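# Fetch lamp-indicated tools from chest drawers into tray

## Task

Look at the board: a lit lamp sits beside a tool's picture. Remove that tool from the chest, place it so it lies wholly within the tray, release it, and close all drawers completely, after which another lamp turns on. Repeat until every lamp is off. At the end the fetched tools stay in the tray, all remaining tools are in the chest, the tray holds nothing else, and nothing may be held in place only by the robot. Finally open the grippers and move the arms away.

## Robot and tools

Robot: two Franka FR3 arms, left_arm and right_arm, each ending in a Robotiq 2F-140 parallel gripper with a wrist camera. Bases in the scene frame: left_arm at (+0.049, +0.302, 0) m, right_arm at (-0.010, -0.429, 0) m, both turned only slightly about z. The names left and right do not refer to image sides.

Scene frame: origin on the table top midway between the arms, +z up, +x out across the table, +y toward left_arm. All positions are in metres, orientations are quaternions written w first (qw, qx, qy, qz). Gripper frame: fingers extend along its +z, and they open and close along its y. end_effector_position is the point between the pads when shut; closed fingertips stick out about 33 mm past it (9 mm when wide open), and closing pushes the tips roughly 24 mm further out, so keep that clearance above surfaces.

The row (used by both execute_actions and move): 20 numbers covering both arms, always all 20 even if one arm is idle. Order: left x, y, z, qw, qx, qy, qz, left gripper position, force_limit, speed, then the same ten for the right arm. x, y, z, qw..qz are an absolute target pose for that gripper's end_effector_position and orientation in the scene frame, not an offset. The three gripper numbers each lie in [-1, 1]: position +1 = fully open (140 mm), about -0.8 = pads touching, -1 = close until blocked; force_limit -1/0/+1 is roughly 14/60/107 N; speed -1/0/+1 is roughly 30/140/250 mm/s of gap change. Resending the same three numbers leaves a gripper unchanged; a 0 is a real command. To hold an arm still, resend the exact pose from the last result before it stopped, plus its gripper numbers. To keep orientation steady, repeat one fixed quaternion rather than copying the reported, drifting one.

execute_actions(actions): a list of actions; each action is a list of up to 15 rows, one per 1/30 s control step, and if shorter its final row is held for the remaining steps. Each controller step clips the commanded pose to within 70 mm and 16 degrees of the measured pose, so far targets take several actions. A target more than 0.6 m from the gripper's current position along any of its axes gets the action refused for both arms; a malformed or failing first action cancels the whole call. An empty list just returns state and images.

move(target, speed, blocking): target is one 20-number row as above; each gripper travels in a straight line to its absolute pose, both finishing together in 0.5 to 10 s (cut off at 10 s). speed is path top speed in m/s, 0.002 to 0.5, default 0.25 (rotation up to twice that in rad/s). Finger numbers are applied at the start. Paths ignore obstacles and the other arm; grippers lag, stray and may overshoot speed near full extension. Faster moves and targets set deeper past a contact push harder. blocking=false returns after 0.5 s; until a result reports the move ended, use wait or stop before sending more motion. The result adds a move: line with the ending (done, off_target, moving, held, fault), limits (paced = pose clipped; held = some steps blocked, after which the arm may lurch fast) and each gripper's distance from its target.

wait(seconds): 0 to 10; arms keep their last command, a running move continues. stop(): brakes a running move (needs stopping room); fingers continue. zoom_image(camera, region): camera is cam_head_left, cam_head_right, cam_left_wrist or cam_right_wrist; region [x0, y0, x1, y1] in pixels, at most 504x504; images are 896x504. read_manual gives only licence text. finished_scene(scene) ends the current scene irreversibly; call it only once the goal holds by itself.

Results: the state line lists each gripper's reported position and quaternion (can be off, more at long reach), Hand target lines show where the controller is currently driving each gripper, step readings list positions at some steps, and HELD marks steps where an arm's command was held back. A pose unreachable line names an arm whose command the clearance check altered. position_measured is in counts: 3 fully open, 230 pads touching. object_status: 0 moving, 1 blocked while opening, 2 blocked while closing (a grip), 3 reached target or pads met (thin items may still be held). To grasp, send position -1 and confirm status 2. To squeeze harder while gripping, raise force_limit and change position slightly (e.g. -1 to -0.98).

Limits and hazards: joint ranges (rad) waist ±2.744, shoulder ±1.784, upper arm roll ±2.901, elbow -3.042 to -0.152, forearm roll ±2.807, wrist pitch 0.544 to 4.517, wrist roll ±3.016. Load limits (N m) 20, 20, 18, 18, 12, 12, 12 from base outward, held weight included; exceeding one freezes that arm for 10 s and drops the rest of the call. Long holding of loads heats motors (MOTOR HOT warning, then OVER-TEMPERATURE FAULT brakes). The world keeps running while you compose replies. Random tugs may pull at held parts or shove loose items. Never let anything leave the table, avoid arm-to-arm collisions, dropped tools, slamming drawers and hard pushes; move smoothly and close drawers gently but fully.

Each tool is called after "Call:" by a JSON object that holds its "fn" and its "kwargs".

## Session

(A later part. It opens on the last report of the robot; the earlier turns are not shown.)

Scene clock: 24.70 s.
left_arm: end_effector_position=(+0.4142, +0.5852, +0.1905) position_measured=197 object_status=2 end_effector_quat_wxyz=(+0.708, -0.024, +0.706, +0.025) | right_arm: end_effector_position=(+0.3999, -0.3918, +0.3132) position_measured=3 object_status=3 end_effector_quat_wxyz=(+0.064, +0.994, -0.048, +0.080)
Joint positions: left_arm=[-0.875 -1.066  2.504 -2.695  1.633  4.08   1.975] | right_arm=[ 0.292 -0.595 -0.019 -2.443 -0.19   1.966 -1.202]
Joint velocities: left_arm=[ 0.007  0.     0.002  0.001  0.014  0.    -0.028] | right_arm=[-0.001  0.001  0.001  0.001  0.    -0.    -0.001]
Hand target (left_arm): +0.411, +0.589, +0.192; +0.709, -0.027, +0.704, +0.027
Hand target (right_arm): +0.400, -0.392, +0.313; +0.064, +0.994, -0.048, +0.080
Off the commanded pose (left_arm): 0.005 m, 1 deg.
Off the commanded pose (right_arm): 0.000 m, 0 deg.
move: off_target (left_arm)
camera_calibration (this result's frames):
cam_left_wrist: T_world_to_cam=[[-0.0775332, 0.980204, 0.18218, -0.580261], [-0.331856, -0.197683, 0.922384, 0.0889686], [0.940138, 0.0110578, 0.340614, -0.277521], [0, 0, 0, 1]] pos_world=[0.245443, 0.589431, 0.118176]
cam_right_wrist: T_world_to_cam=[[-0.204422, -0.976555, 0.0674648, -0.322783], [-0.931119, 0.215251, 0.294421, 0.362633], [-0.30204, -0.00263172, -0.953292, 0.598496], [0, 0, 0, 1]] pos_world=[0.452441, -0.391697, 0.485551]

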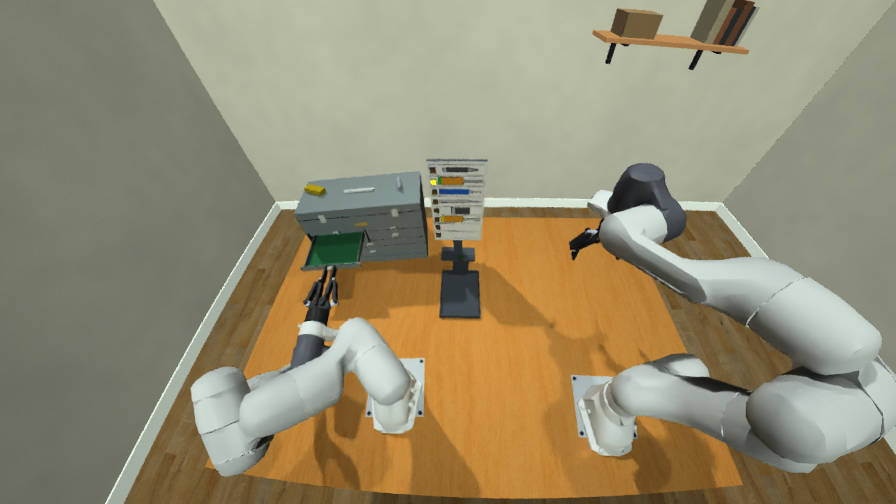

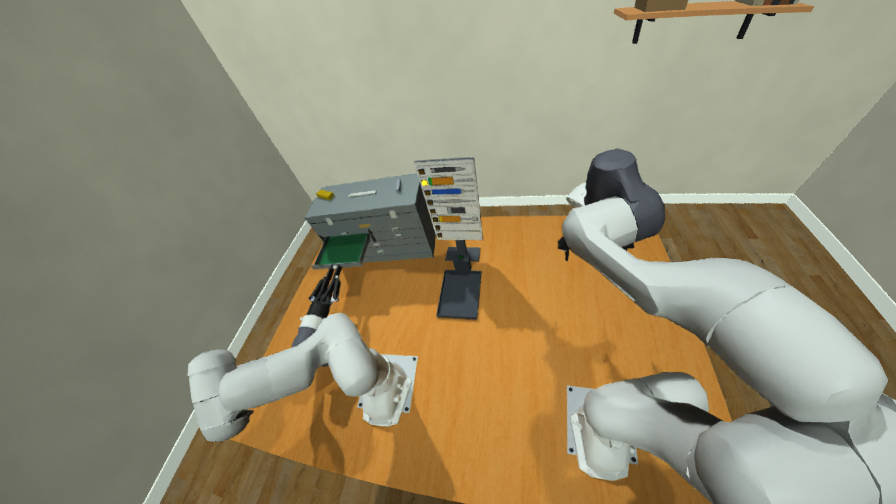

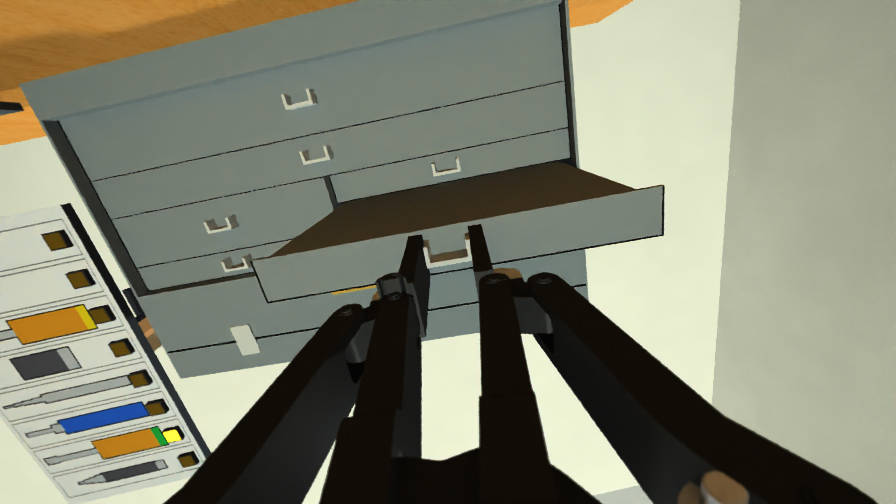

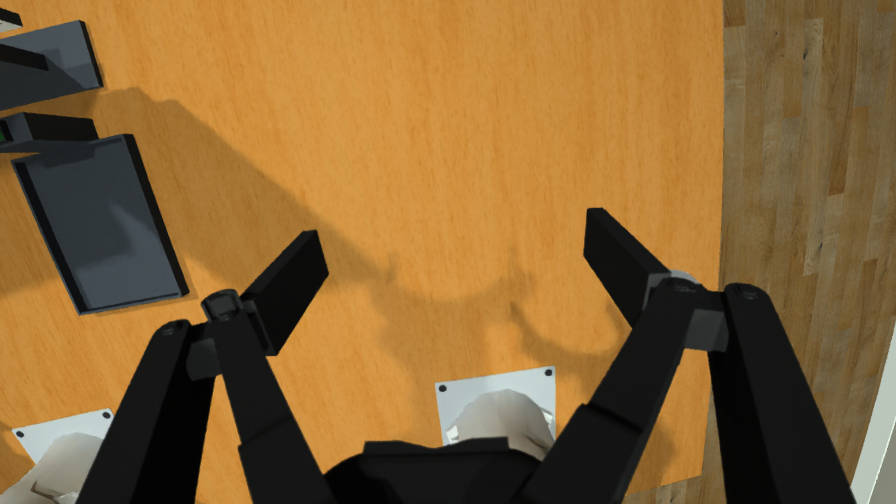

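Call:
{"fn": "move", "kwargs": {"target": [0.59,0.603,0.189,0.706,-0.028,0.706,0.028,-1,1,0, 0.40,-0.392,0.313,0.064,0.994,-0.048,0.080,1,0,0], "speed": 0.1}}

Call:
{"fn": "execute_actions", "kwargs": {"actions": [
[[0.585,0.603,0.189,0.706,-0.028,0.706,0.028,0,1,0, 0.40,-0.392,0.313,0.064,0.994,-0.048,0.080,1,0,0]],
[[0.56,0.603,0.189,0.706,-0.028,0.706,0.028,0,1,0, 0.40,-0.392,0.313,0.064,0.994,-0.048,0.080,1,0,0]],
[[0.54,0.603,0.175,0.706,-0.028,0.706,0.028,0,1,0, 0.40,-0.392,0.313,0.064,0.994,-0.048,0.080,1,0,0]],
[[0.54,0.603,0.159,0.706,-0.028,0.706,0.028,0,1,0, 0.40,-0.392,0.313,0.064,0.994,-0.048,0.080,1,0,0]],
[[0.56,0.603,0.159,0.706,-0.028,0.706,0.028,0,1,0, 0.40,-0.392,0.313,0.064,0.994,-0.048,0.080,1,0,0]],
[[0.58,0.603,0.159,0.706,-0.028,0.706,0.028,0,1,0, 0.40,-0.392,0.313,0.064,0.994,-0.048,0.080,1,0,0]],
[[0.58,0.603,0.159,0.706,-0.028,0.706,0.028,0,1,0, 0.40,-0.392,0.313,0.064,0.994,-0.048,0.080,1,0,0]],
[[0.58,0.603,0.159,0.706,-0.028,0.706,0.028,-1,1,0, 0.40,-0.392,0.313,0.064,0.994,-0.048,0.080,1,0,0]],
[[0.58,0.603,0.159,0.706,-0.028,0.706,0.028,-1,1,0, 0.40,-0.392,0.313,0.064,0.994,-0.048,0.080,1,0,0]]
]}}

Call:
{"fn": "move", "kwargs": {"target": [0.41,0.587,0.159,0.706,-0.028,0.706,0.028,-1,1,0, 0.40,-0.392,0.313,0.064,0.994,-0.048,0.080,1,0,0], "speed": 0.06}}

Call:
{"fn": "zoom_image", "kwargs": {"camera": "cam_head_left", "region": [260, 170, 460, 300]}}

Scene clock: 27.17 s.
left_arm: end_effector_position=(+0.5852, +0.6005, +0.1871) position_measured=197 object_status=2 end_effector_quat_wxyz=(+0.706, -0.033, +0.707, +0.026) | right_arm: end_effector_position=(+0.3999, -0.3918, +0.3132) position_measured=3 object_status=3 end_effector_quat_wxyz=(+0.064, +0.994, -0.048, +0.080)
Joint positions: left_arm=[-1.275 -1.253  2.272 -2.523  1.036  4.06   2.26 ] | right_arm=[ 0.292 -0.595 -0.019 -2.443 -0.19   1.966 -1.202]
Joint velocities: left_arm=[-0.016  0.002  0.009  0.001 -0.009  0.027  0.014] | right_arm=[-0.     0.    -0.001  0.    -0.001  0.     0.001]
Hand target (left_arm): +0.589, +0.601, +0.186; +0.704, -0.029, +0.709, +0.029
Hand target (right_arm): +0.400, -0.392, +0.313; +0.064, +0.994, -0.048, +0.080
Off the commanded pose (left_arm): 0.006 m, 1 deg.
Off the commanded pose (right_arm): 0.000 m, 0 deg.
move: off_target (left_arm)
camera_calibration (this result's frames):
cam_left_wrist: T_world_to_cam=[[-0.0895775, 0.981032, 0.171908, -0.572838], [-0.324719, -0.191937, 0.926131, 0.143462], [0.941559, 0.0271387, 0.335753, -0.446892], [0, 0, 0, 1]] pos_world=[0.416046, 0.601636, 0.115656]
cam_right_wrist: T_world_to_cam=[[-0.204422, -0.976555, 0.0674648, -0.322783], [-0.931119, 0.215251, 0.294421, 0.362633], [-0.30204, -0.00263173, -0.953292, 0.598496], [0, 0, 0, 1]] pos_world=[0.452441, -0.391697, 0.485551]

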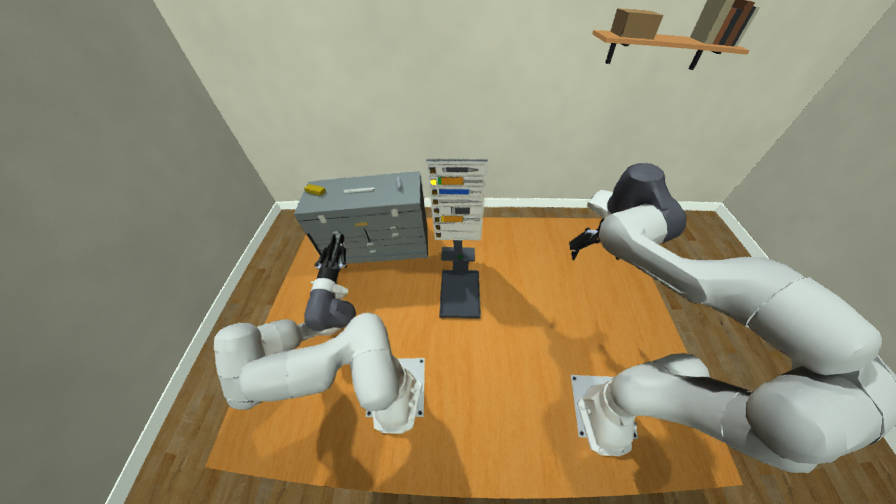

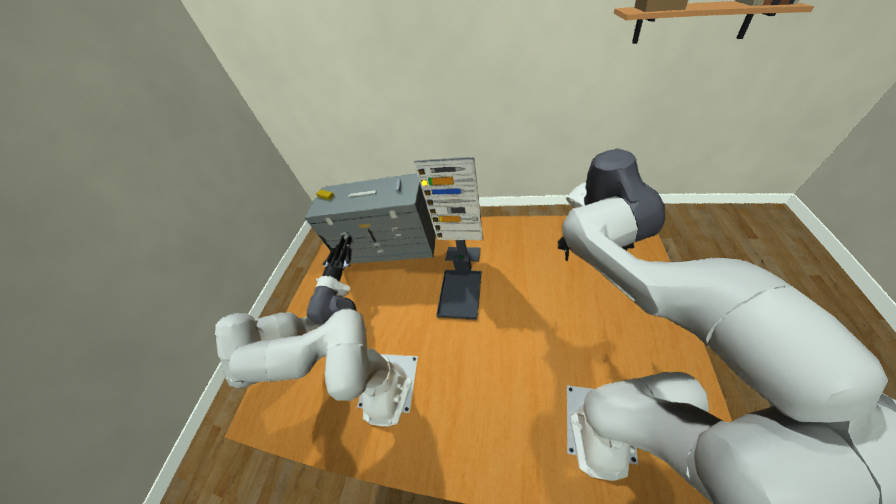

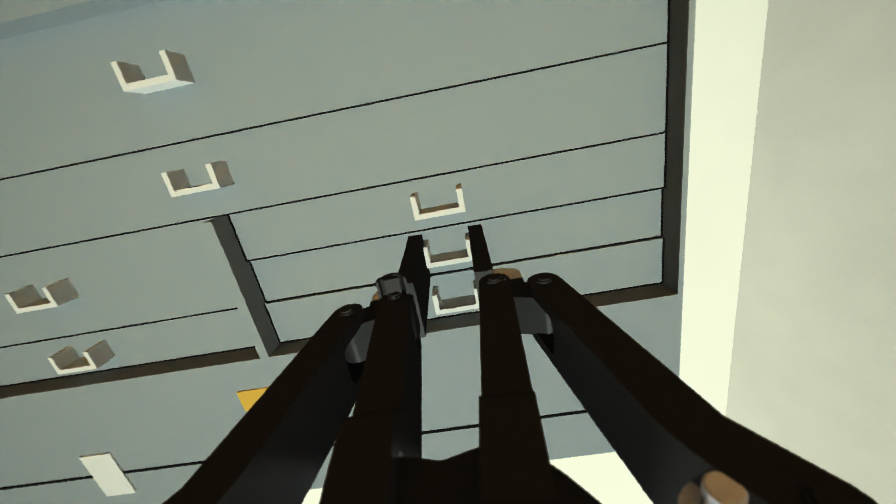

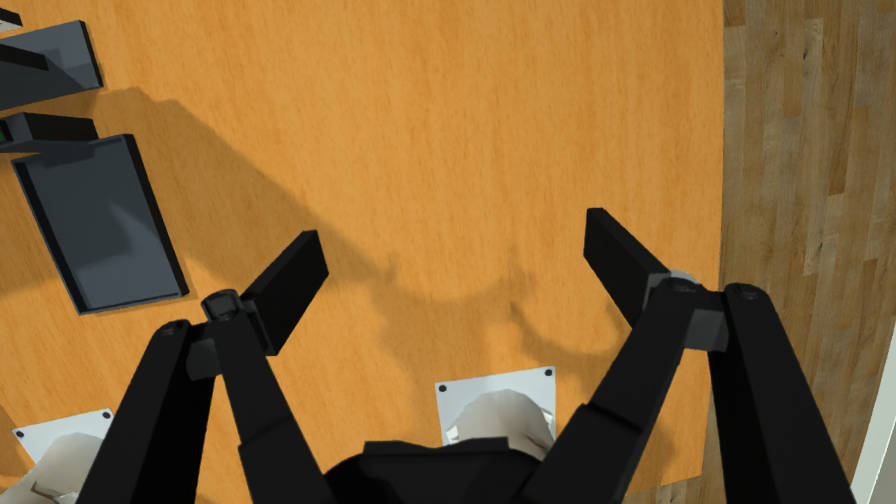

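Scene clock: 39.23 s.
left_arm: end_effector_position=(+0.5430, +0.6038, +0.1717) position_measured=129 object_status=3 end_effector_quat_wxyz=(+0.708, -0.023, +0.706, +0.032) | right_arm: end_effector_position=(+0.3999, -0.3918, +0.3132) position_measured=3 object_status=3 end_effector_quat_wxyz=(+0.064, +0.994, -0.048, +0.080)
Joint positions: left_arm=[-1.177 -1.265  2.351 -2.542  1.206  4.048  2.228] | right_arm=[ 0.292 -0.595 -0.019 -2.443 -0.19   1.966 -1.202]
Joint velocities: left_arm=[ 0.002  0.     0.    -0.     0.001  0.001 -0.001] | right_arm=[ 0.     0.     0.     0.    -0.    -0.001 -0.001]
Hand target (left_arm): +0.542, +0.604, +0.171; +0.707, -0.023, +0.706, +0.032
Hand target (right_arm): +0.400, -0.392, +0.313; +0.064, +0.994, -0.048, +0.080
Off the commanded pose (left_arm): 0.039 m, 1 deg.
Off the commanded pose (right_arm): 0.000 m, 0 deg.
TORQUE FAULT: the external load on joint 2 (shoulder) of the left arm reached its load limit, and that arm stopped for 10 seconds. That time counts as 15 of the actions that you can send in this scene. A torque fault stops only its own arm. That arm's remaining commands of this call were not run. That arm's gripper holds where it stopped, with its grip as last carried out, and that arm accepts commands again: back off and push less far. That arm stops again, at the same cost, whenever a joint's load reaches its limit.
Step readings (end_effector_position; steps 1 to 15: 1st action; 16 to 30: 2nd action; 31 to 45: 3rd action; 46 to 60: 4th action; 61 to 75: 5th action; 76 to 90: 6th action; 91 to 105: 7th action; 106 to 120: 8th action; 121 to 135: 9th action):
0: left_arm (+0.5852, +0.6005, +0.1871) | right_arm (+0.3999, -0.3918, +0.3132)
1: left_arm (+0.5849, +0.6005, +0.1872) | right_arm (+0.3999, -0.3918, +0.3132)
2: left_arm (+0.5846, +0.6007, +0.1872) | right_arm (+0.3999, -0.3918, +0.3132)
4: left_arm (+0.5846, +0.6020, +0.1874) | right_arm (+0.3999, -0.3918, +0.3132)
8: left_arm (+0.5847, +0.6026, +0.1875) | right_arm (+0.3999, -0.3918, +0.3132)
15: left_arm (+0.5849, +0.6023, +0.1876) | right_arm (+0.3999, -0.3918, +0.3132)
16: left_arm (+0.5821, +0.5997, +0.1887) | right_arm (+0.3999, -0.3918, +0.3132)
17: left_arm (+0.5768, +0.5994, +0.1889) | right_arm (+0.3999, -0.3918, +0.3132)
19: left_arm (+0.5676, +0.6044, +0.1880) | right_arm (+0.3999, -0.3918, +0.3132)
23: left_arm (+0.5608, +0.6082, +0.1889) | right_arm (+0.3999, -0.3918, +0.3132)
30: left_arm (+0.5604, +0.6055, +0.1898) | right_arm (+0.3999, -0.3918, +0.3132)
31: left_arm (+0.5584, +0.6033, +0.1886) | right_arm (+0.3999, -0.3918, +0.3132)
32: left_arm (+0.5540, +0.6030, +0.1842) | right_arm (+0.3999, -0.3918, +0.3132)
34: left_arm (+0.5461, +0.6059, +0.1769) | right_arm (+0.3999, -0.3918, +0.3132)
38: left_arm (+0.5407, +0.6071, +0.1748) | right_arm (+0.3999, -0.3918, +0.3132)
45: left_arm (+0.5408, +0.6044, +0.1763) | right_arm (+0.3999, -0.3918, +0.3132)
46: left_arm (+0.5409, +0.6045, +0.1742) | right_arm (+0.3999, -0.3918, +0.3132)
47: left_arm (+0.5407, +0.6046, +0.1705) | right_arm (+0.3999, -0.3918, +0.3132)
49: left_arm (+0.5406, +0.6033, +0.1710) | right_arm (+0.3999, -0.3918, +0.3132)
53: left_arm (+0.5405, +0.6020, +0.1714) | right_arm (+0.3999, -0.3918, +0.3132)
60: left_arm (+0.5404, +0.6015, +0.1716) | right_arm (+0.3999, -0.3918, +0.3132)
61: left_arm (+0.5418, +0.6038, +0.1711) | right_arm (+0.3999, -0.3918, +0.3132)
62: left_arm (+0.5432, +0.6038, +0.1716) | right_arm (+0.3999, -0.3918, +0.3132)
64: left_arm (+0.5432, +0.6036, +0.1717) | right_arm (+0.3999, -0.3918, +0.3132)
68: left_arm (+0.5431, +0.6038, +0.1717) | right_arm (+0.3999, -0.3918, +0.3132)
75: left_arm (+0.5431, +0.6038, +0.1717) | right_arm (+0.3999, -0.3918, +0.3132)
76: left_arm (+0.5431, +0.6038, +0.1717) | right_arm (+0.3999, -0.3918, +0.3132)
77: left_arm (+0.5431, +0.6038, +0.1717) | right_arm (+0.3999, -0.3918, +0.3132)
79: left_arm (+0.5431, +0.6038, +0.1717) | right_arm (+0.3999, -0.3918, +0.3132)
83: left_arm (+0.5431, +0.6038, +0.1717) | right_arm (+0.3999, -0.3918, +0.3132)
90: left_arm (+0.5431, +0.6038, +0.1717) | right_arm (+0.3999, -0.3918, +0.3132)
91: left_arm (+0.5431, +0.6038, +0.1717) | right_arm (+0.3999, -0.3918, +0.3132)
92: left_arm (+0.5431, +0.6038, +0.1717) | right_arm (+0.3999, -0.3918, +0.3132)
94: left_arm (+0.5431, +0.6038, +0.1717) | right_arm (+0.3999, -0.3918, +0.3132)
98: left_arm (+0.5431, +0.6038, +0.1717) | right_arm (+0.3999, -0.3918, +0.3132)
105: left_arm (+0.5430, +0.6038, +0.1717) | right_arm (+0.3999, -0.3918, +0.3132)
106: left_arm (+0.5430, +0.6038, +0.1717) | right_arm (+0.3999, -0.3918, +0.3132)
107: left_arm (+0.5430, +0.6038, +0.1717) | right_arm (+0.3999, -0.3918, +0.3132)
109: left_arm (+0.5430, +0.6038, +0.1717) | right_arm (+0.3999, -0.3918, +0.3132)
113: left_arm (+0.5430, +0.6038, +0.1717) | right_arm (+0.3999, -0.3918, +0.3132)
120: left_arm (+0.5430, +0.6038, +0.1717) | right_arm (+0.3999, -0.3918, +0.3132)
121: left_arm (+0.5430, +0.6038, +0.1717) | right_arm (+0.3999, -0.3918, +0.3132)
122: left_arm (+0.5430, +0.6038, +0.1717) | right_arm (+0.3999, -0.3918, +0.3132)
124: left_arm (+0.5430, +0.6038, +0.1717) | right_arm (+0.3999, -0.3918, +0.3132)
128: left_arm (+0.5430, +0.6038, +0.1717) | right_arm (+0.3999, -0.3918, +0.3132)
135: left_arm (+0.5430, +0.6038, +0.1717) | right_arm (+0.3999, -0.3918, +0.3132)
camera_calibration (this result's frames):
cam_left_wrist: T_world_to_cam=[[-0.086681, 0.977068, 0.194483, -0.580316], [-0.329483, -0.212349, 0.919972, 0.160702], [0.940174, 0.0156653, 0.340334, -0.395191], [0, 0, 0, 1]] pos_world=[0.374194, 0.607324, 0.0995174]
cam_right_wrist: T_world_to_cam=[[-0.204422, -0.976555, 0.0674648, -0.322783], [-0.931119, 0.215251, 0.294421, 0.362633], [-0.30204, -0.00263175, -0.953292, 0.598496], [0, 0, 0, 1]] pos_world=[0.452441, -0.391697, 0.485551]

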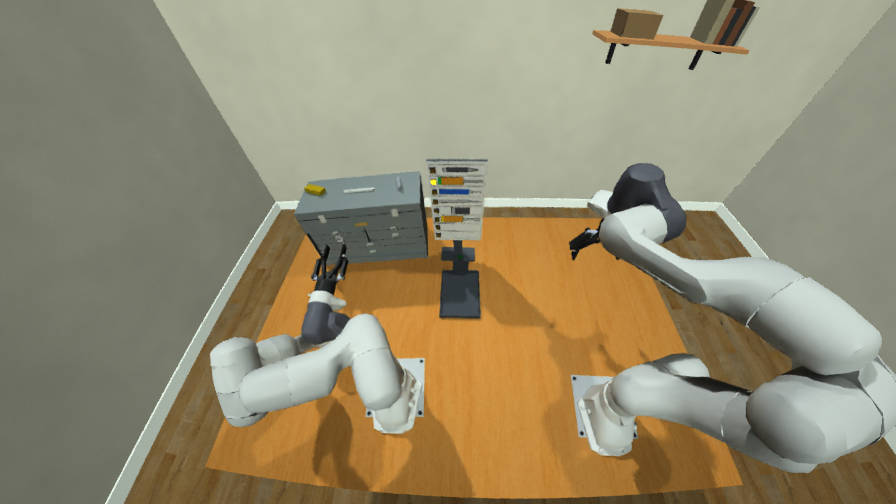

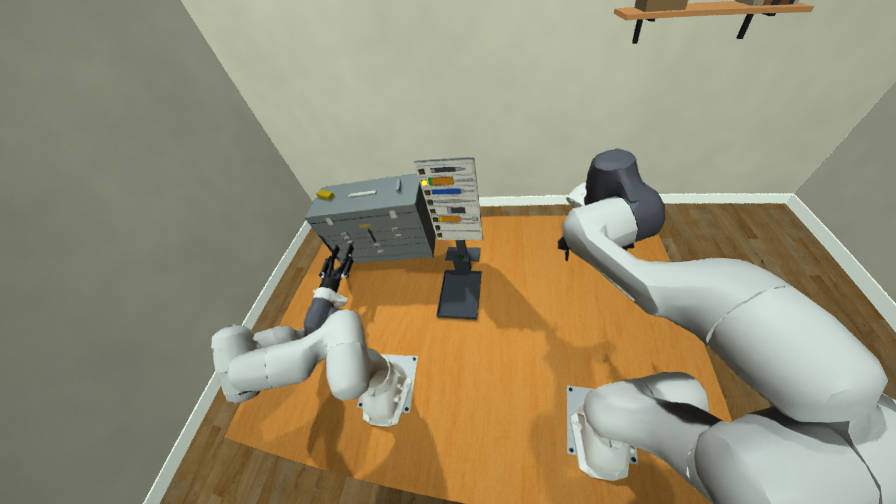

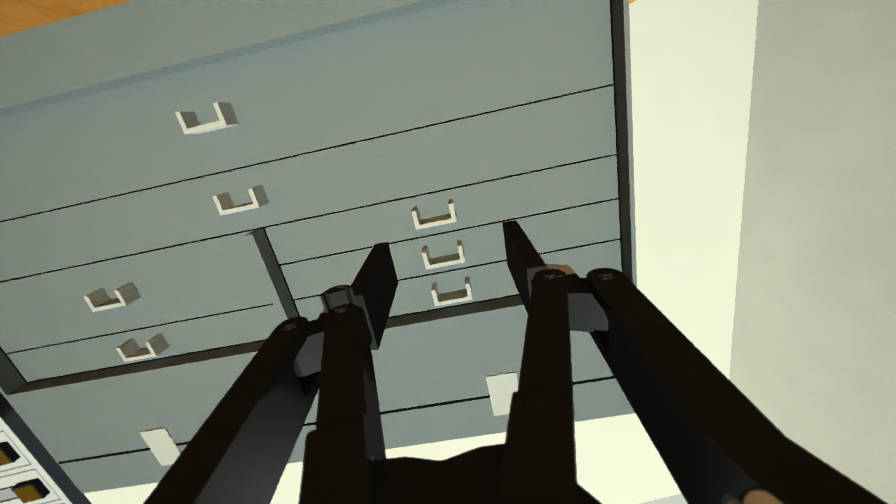

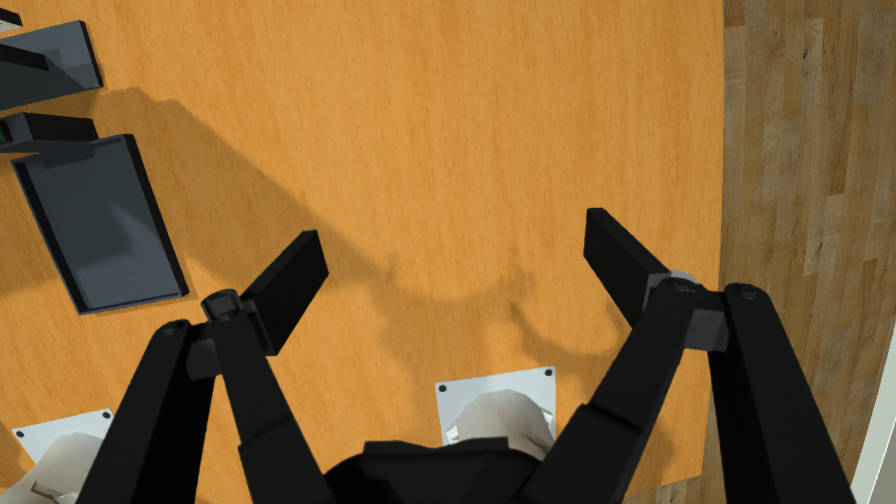

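not run: a fault stop came before this call.

Region (260, 170, 460, 300) of cam_head_left's 896x504 image, scaled by 2.520, with more detail than that image has; it fills the top 328 rows of this view, and the rest is white.

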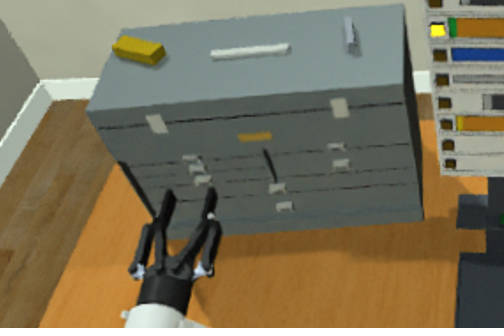

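Call:
{"fn": "move", "kwargs": {"target": [0.53,0.603,0.21,0.423,-0.036,0.906,0.017,0,1,0, 0.40,-0.392,0.313,0.064,0.994,-0.048,0.080,1,0,0], "speed": 0.1}}

Call:
{"fn": "move", "kwargs": {"target": [0.583,0.603,0.172,0.423,-0.036,0.906,0.017,0,1,0, 0.40,-0.392,0.313,0.064,0.994,-0.048,0.080,1,0,0], "speed": 0.05}}

Call:
{"fn": "move", "kwargs": {"target": [0.583,0.603,0.172,0.423,-0.036,0.906,0.017,-1,1,0, 0.40,-0.392,0.313,0.064,0.994,-0.048,0.080,1,0,0]}}

Call:
{"fn": "move", "kwargs": {"target": [0.41,0.587,0.172,0.423,-0.036,0.906,0.017,-1,1,0, 0.40,-0.392,0.313,0.064,0.994,-0.048,0.080,1,0,0], "speed": 0.06}}

Call:
{"fn": "zoom_image", "kwargs": {"camera": "cam_head_left", "region": [260, 170, 460, 300]}}

Scene clock: 43.77 s.
left_arm: end_effector_position=(+0.5336, +0.6020, +0.2118) position_measured=129 object_status=3 end_effector_quat_wxyz=(+0.425, -0.028, +0.904, +0.023) | right_arm: end_effector_position=(+0.3999, -0.3918, +0.3132) position_measured=3 object_status=3 end_effector_quat_wxyz=(+0.064, +0.994, -0.048, +0.080)
Joint positions: left_arm=[-0.629 -0.639  1.477 -2.724  0.706  3.246  1.866] | right_arm=[ 0.292 -0.595 -0.019 -2.443 -0.19   1.966 -1.202]
Joint velocities: left_arm=[ 0.001 -0.     0.001  0.001 -0.006 -0.012 -0.003] | right_arm=[-0.001  0.001 -0.    -0.     0.     0.001  0.001]
Hand target (left_arm): +0.533, +0.604, +0.212; +0.425, -0.034, +0.904, +0.021
Hand target (right_arm): +0.400, -0.392, +0.313; +0.064, +0.994, -0.048, +0.080
Off the commanded pose (left_arm): 0.004 m, 1 deg.
Off the commanded pose (right_arm): 0.000 m, 0 deg.
move: off_target (left_arm)
camera_calibration (this result's frames):
cam_left_wrist: T_world_to_cam=[[0.0390133, 0.985819, 0.163214, -0.652913], [0.337708, -0.166735, 0.926365, -0.264494], [0.940442, 0.0189779, -0.339424, -0.258193], [0, 0, 0, 1]] pos_world=[0.35761, 0.604453, 0.263946]
cam_right_wrist: T_world_to_cam=[[-0.204422, -0.976555, 0.0674649, -0.322783], [-0.931119, 0.215251, 0.294421, 0.362633], [-0.30204, -0.00263182, -0.953292, 0.598496], [0, 0, 0, 1]] pos_world=[0.452441, -0.391697, 0.485551]

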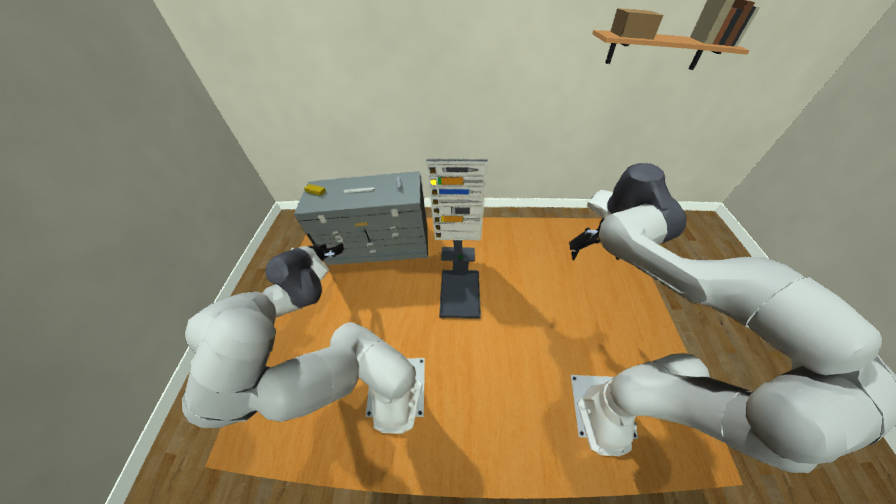

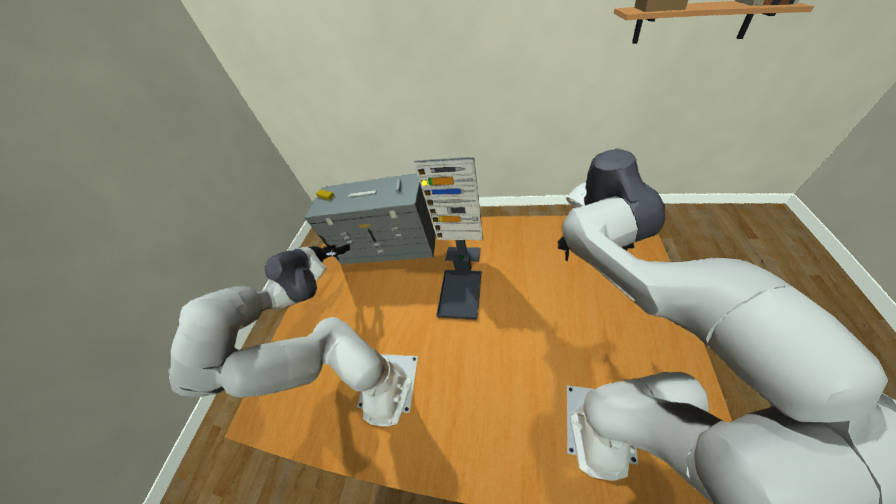

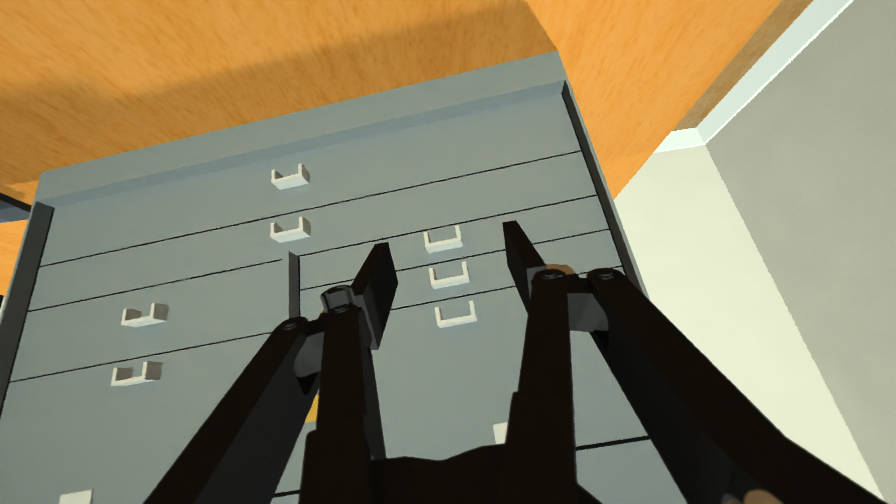

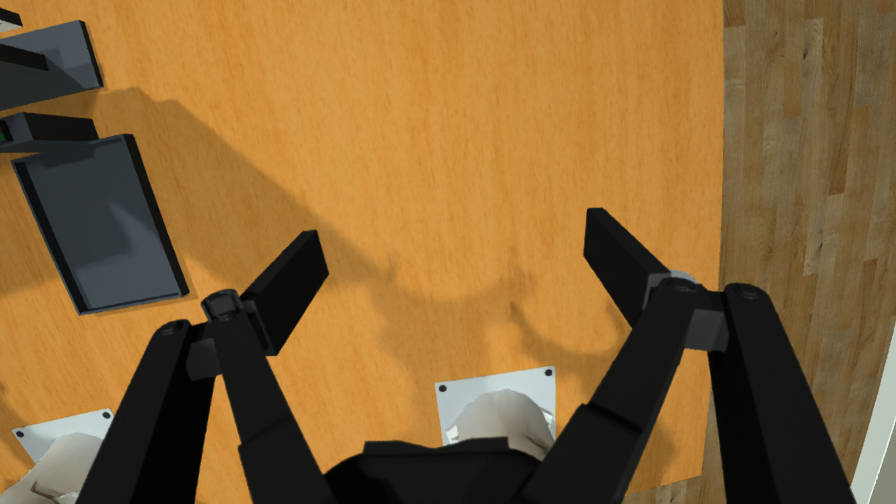

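Scene clock: 45.43 s.
left_arm: end_effector_position=(+0.5817, +0.5993, +0.1680) position_measured=129 object_status=3 end_effector_quat_wxyz=(+0.419, -0.033, +0.907, +0.014) | right_arm: end_effector_position=(+0.3999, -0.3918, +0.3132) position_measured=3 object_status=3 end_effector_quat_wxyz=(+0.064, +0.994, -0.048, +0.080)
Joint positions: left_arm=[-1.072 -0.537  1.817 -2.62   0.611  3.389  1.866] | right_arm=[ 0.292 -0.595 -0.019 -2.443 -0.19   1.966 -1.202]
Joint velocities: left_arm=[-0.006  0.002  0.008  0.002 -0.002  0.016  0.001] | right_arm=[ 0.     0.001  0.    -0.     0.    -0.     0.   ]
Hand target (left_arm): +0.582, +0.602, +0.169; +0.421, -0.037, +0.906, +0.016
Hand target (right_arm): +0.400, -0.392, +0.313; +0.064, +0.994, -0.048, +0.080
Off the commanded pose (left_arm): 0.006 m, 1 deg.
Off the commanded pose (right_arm): 0.000 m, 0 deg.
move: off_target (left_arm)
camera_calibration (this result's frames):
cam_left_wrist: T_world_to_cam=[[0.0391321, 0.989016, 0.142534, -0.643457], [0.350375, -0.147168, 0.924975, -0.259528], [0.935792, 0.013744, -0.352285, -0.310179], [0, 0, 0, 1]] pos_world=[0.406375, 0.602458, 0.2225]
cam_right_wrist: T_world_to_cam=[[-0.204422, -0.976555, 0.0674648, -0.322783], [-0.931119, 0.215251, 0.294421, 0.362633], [-0.30204, -0.00263178, -0.953292, 0.598496], [0, 0, 0, 1]] pos_world=[0.452441, -0.391697, 0.485551]

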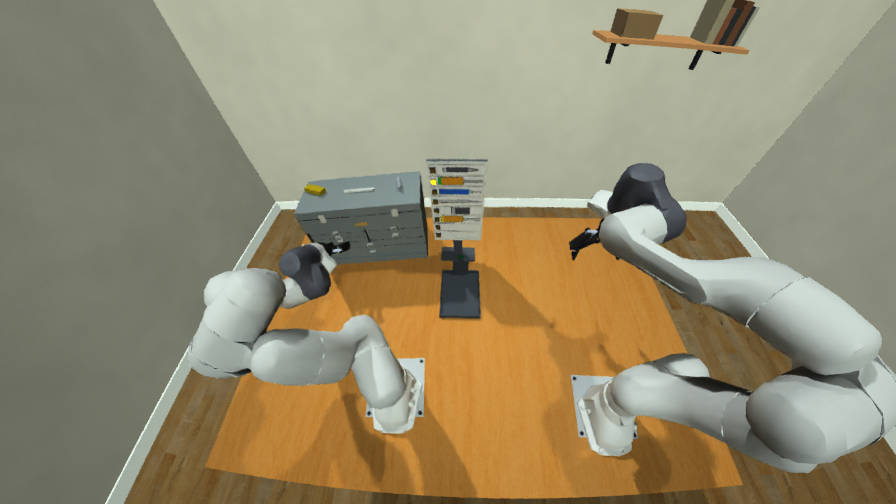

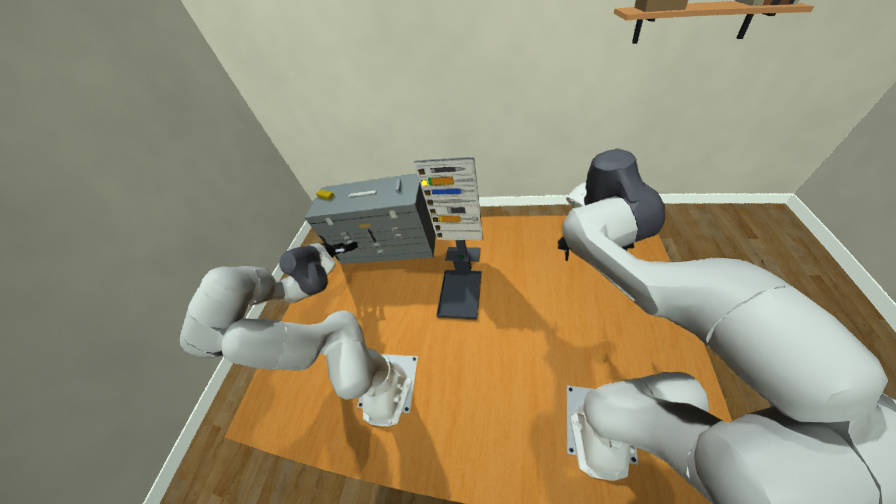

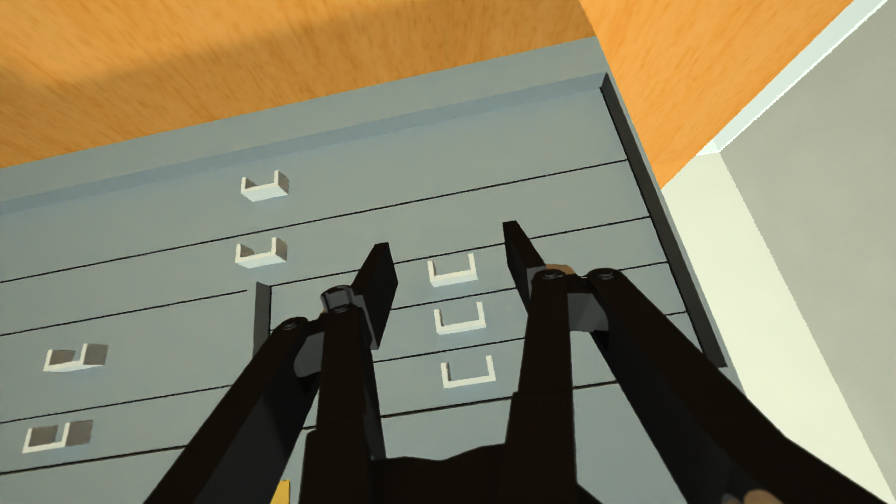

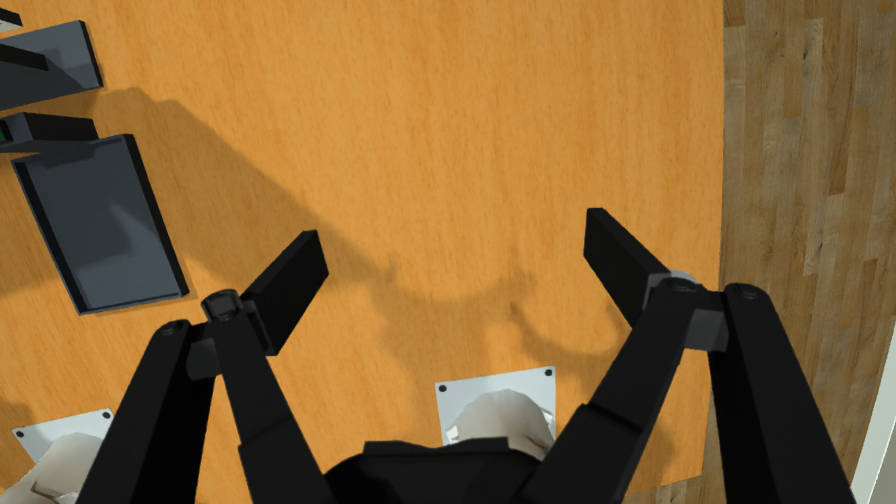

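Scene clock: 46.13 s.
left_arm: end_effector_position=(+0.5818, +0.5997, +0.1683) position_measured=200 object_status=2 end_effector_quat_wxyz=(+0.419, -0.033, +0.907, +0.015) | right_arm: end_effector_position=(+0.3999, -0.3918, +0.3132) position_measured=3 object_status=3 end_effector_quat_wxyz=(+0.064, +0.994, -0.048, +0.080)
Joint positions: left_arm=[-1.071 -0.537  1.817 -2.62   0.611  3.39   1.866] | right_arm=[ 0.292 -0.595 -0.019 -2.443 -0.19   1.966 -1.202]
Joint velocities: left_arm=[-0.     0.    -0.001  0.    -0.001  0.    -0.   ] | right_arm=[-0.    -0.002 -0.     0.     0.001  0.    -0.001]
Hand target (left_arm): +0.583, +0.603, +0.172; +0.423, -0.036, +0.905, +0.017
Hand target (right_arm): +0.400, -0.392, +0.313; +0.064, +0.994, -0.048, +0.080
Off the commanded pose (left_arm): 0.005 m, 1 deg.
Off the commanded pose (right_arm): 0.000 m, 0 deg.
move: off_target (left_arm)
camera_calibration (this result's frames):
cam_left_wrist: T_world_to_cam=[[0.0385332, 0.98898, 0.142946, -0.643553], [0.34981, -0.147351, 0.92516, -0.259383], [0.936028, 0.0143544, -0.351633, -0.310739], [0, 0, 0, 1]] pos_world=[0.406393, 0.602701, 0.222698]
cam_right_wrist: T_world_to_cam=[[-0.204422, -0.976555, 0.067465, -0.322783], [-0.931119, 0.215251, 0.294421, 0.362633], [-0.30204, -0.00263192, -0.953291, 0.598496], [0, 0, 0, 1]] pos_world=[0.452441, -0.391697, 0.485551]

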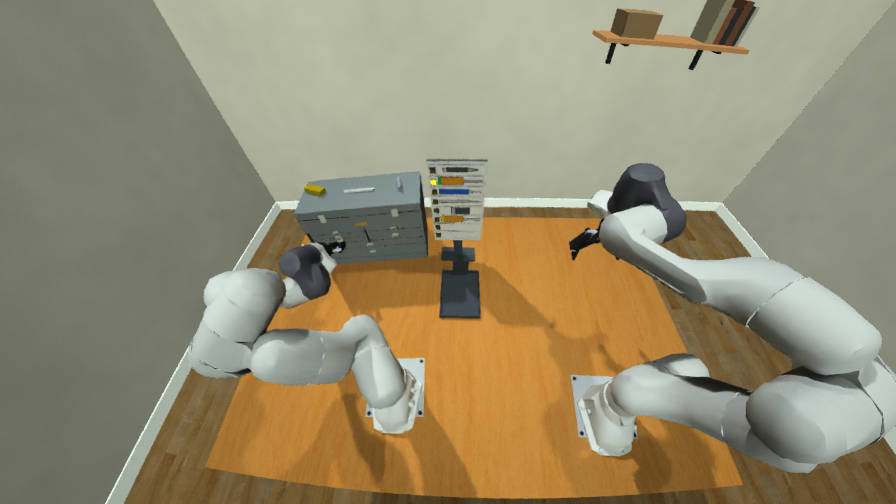

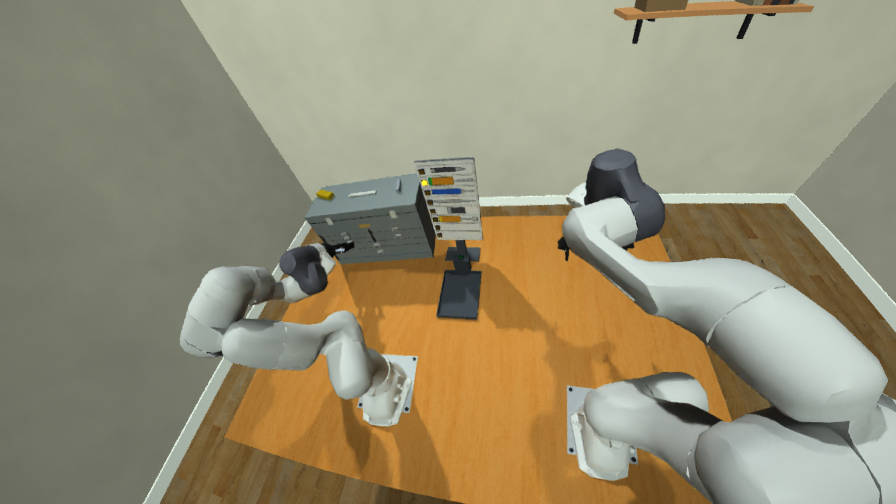

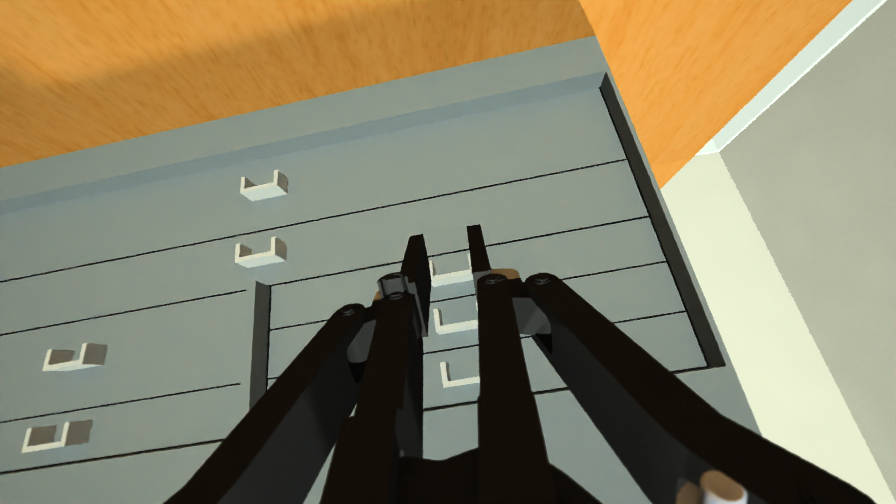

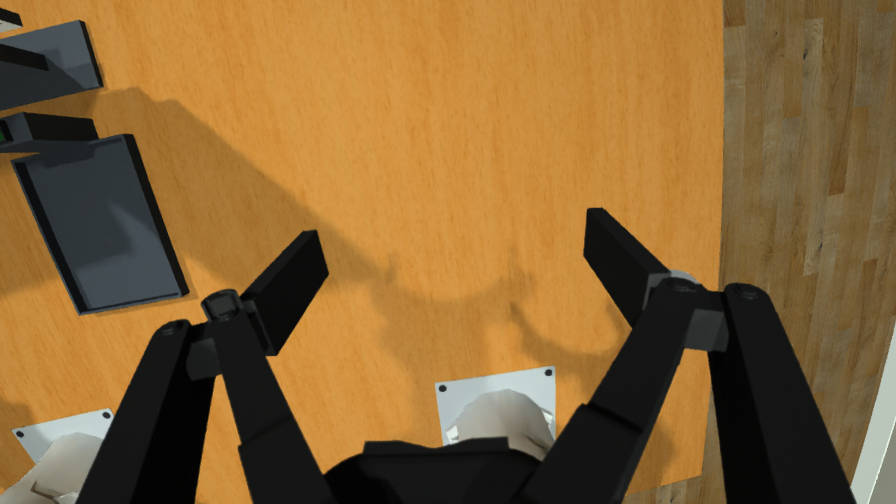

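Scene clock: 49.37 s.
left_arm: end_effector_position=(+0.4125, +0.5859, +0.1727) position_measured=200 object_status=2 end_effector_quat_wxyz=(+0.423, -0.037, +0.905, +0.015) | right_arm: end_effector_position=(+0.3999, -0.3918, +0.3132) position_measured=3 object_status=3 end_effector_quat_wxyz=(+0.064, +0.994, -0.048, +0.080)
Joint positions: left_arm=[-0.169 -0.905  1.501 -2.969  0.943  3.082  2.011] | right_arm=[ 0.292 -0.595 -0.019 -2.443 -0.19   1.966 -1.202]
Joint velocities: left_arm=[ 0.009 -0.023 -0.     0.004  0.012 -0.029  0.024] | right_arm=[ 0.002 -0.     0.001  0.001  0.001  0.     0.   ]
Hand target (left_arm): +0.412, +0.591, +0.176; +0.426, -0.034, +0.904, +0.022
Hand target (right_arm): +0.400, -0.392, +0.313; +0.064, +0.994, -0.048, +0.080
Off the commanded pose (left_arm): 0.003 m, 0 deg.
Off the commanded pose (right_arm): 0.000 m, 0 deg.
move: done
camera_calibration (this result's frames):
cam_left_wrist: T_world_to_cam=[[0.0298652, 0.989554, 0.141038, -0.620453], [0.342336, -0.142693, 0.928679, -0.206469], [0.939103, 0.020547, -0.343021, -0.156928], [0, 0, 0, 1]] pos_world=[0.236583, 0.587734, 0.225421]
cam_right_wrist: T_world_to_cam=[[-0.204422, -0.976555, 0.0674649, -0.322783], [-0.931119, 0.215251, 0.294421, 0.362633], [-0.30204, -0.00263181, -0.953291, 0.598496], [0, 0, 0, 1]] pos_world=[0.452441, -0.391697, 0.485551]

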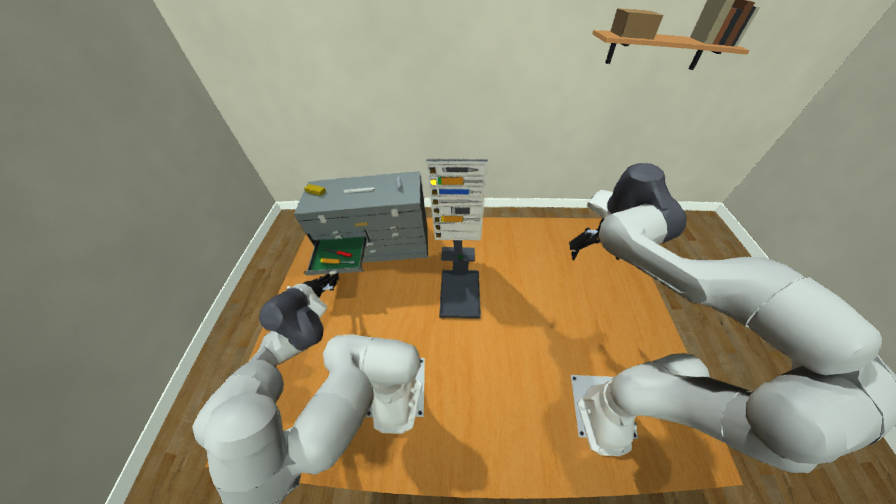

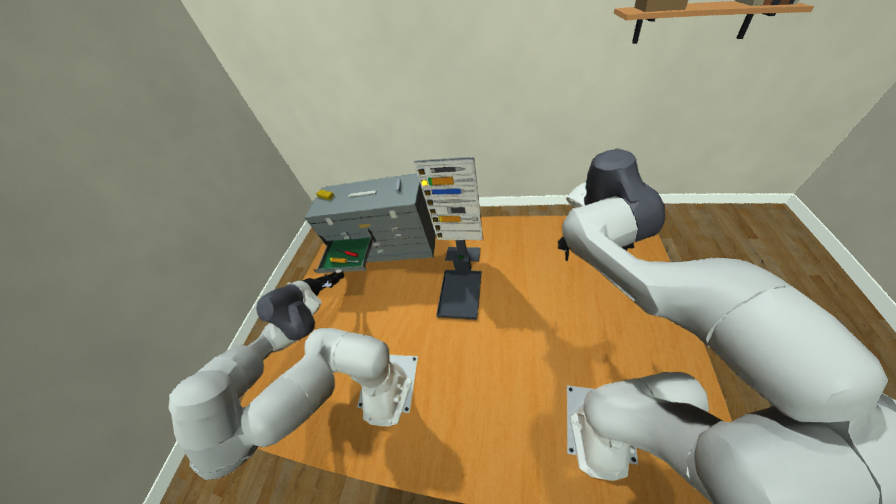

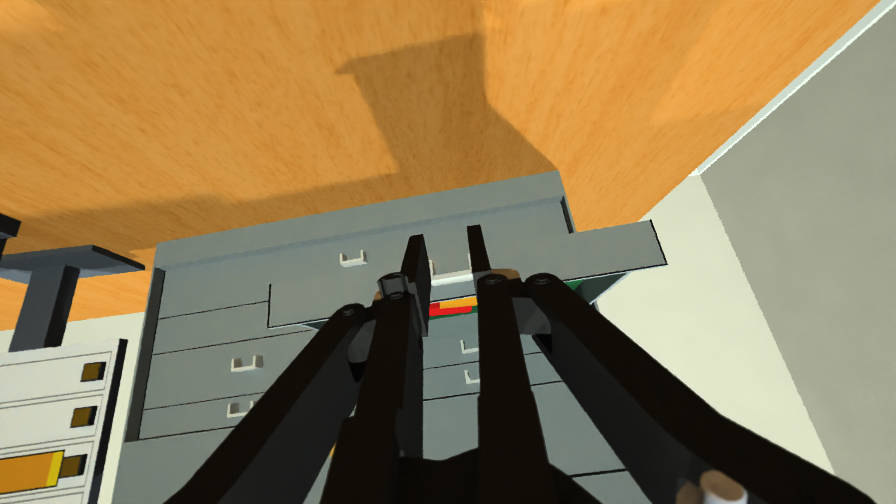

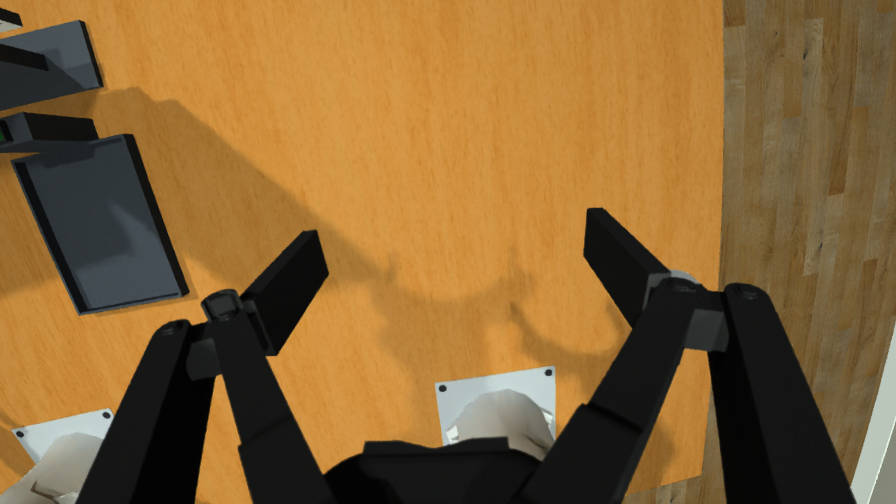

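Region (260, 170, 460, 300) of cam_head_left's 896x504 image, scaled by 2.520, with more detail than that image has; it fills the top 328 rows of this view, and the rest is white.

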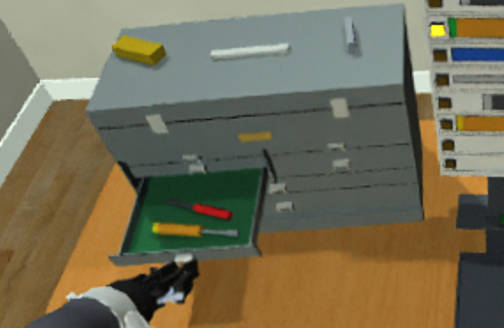

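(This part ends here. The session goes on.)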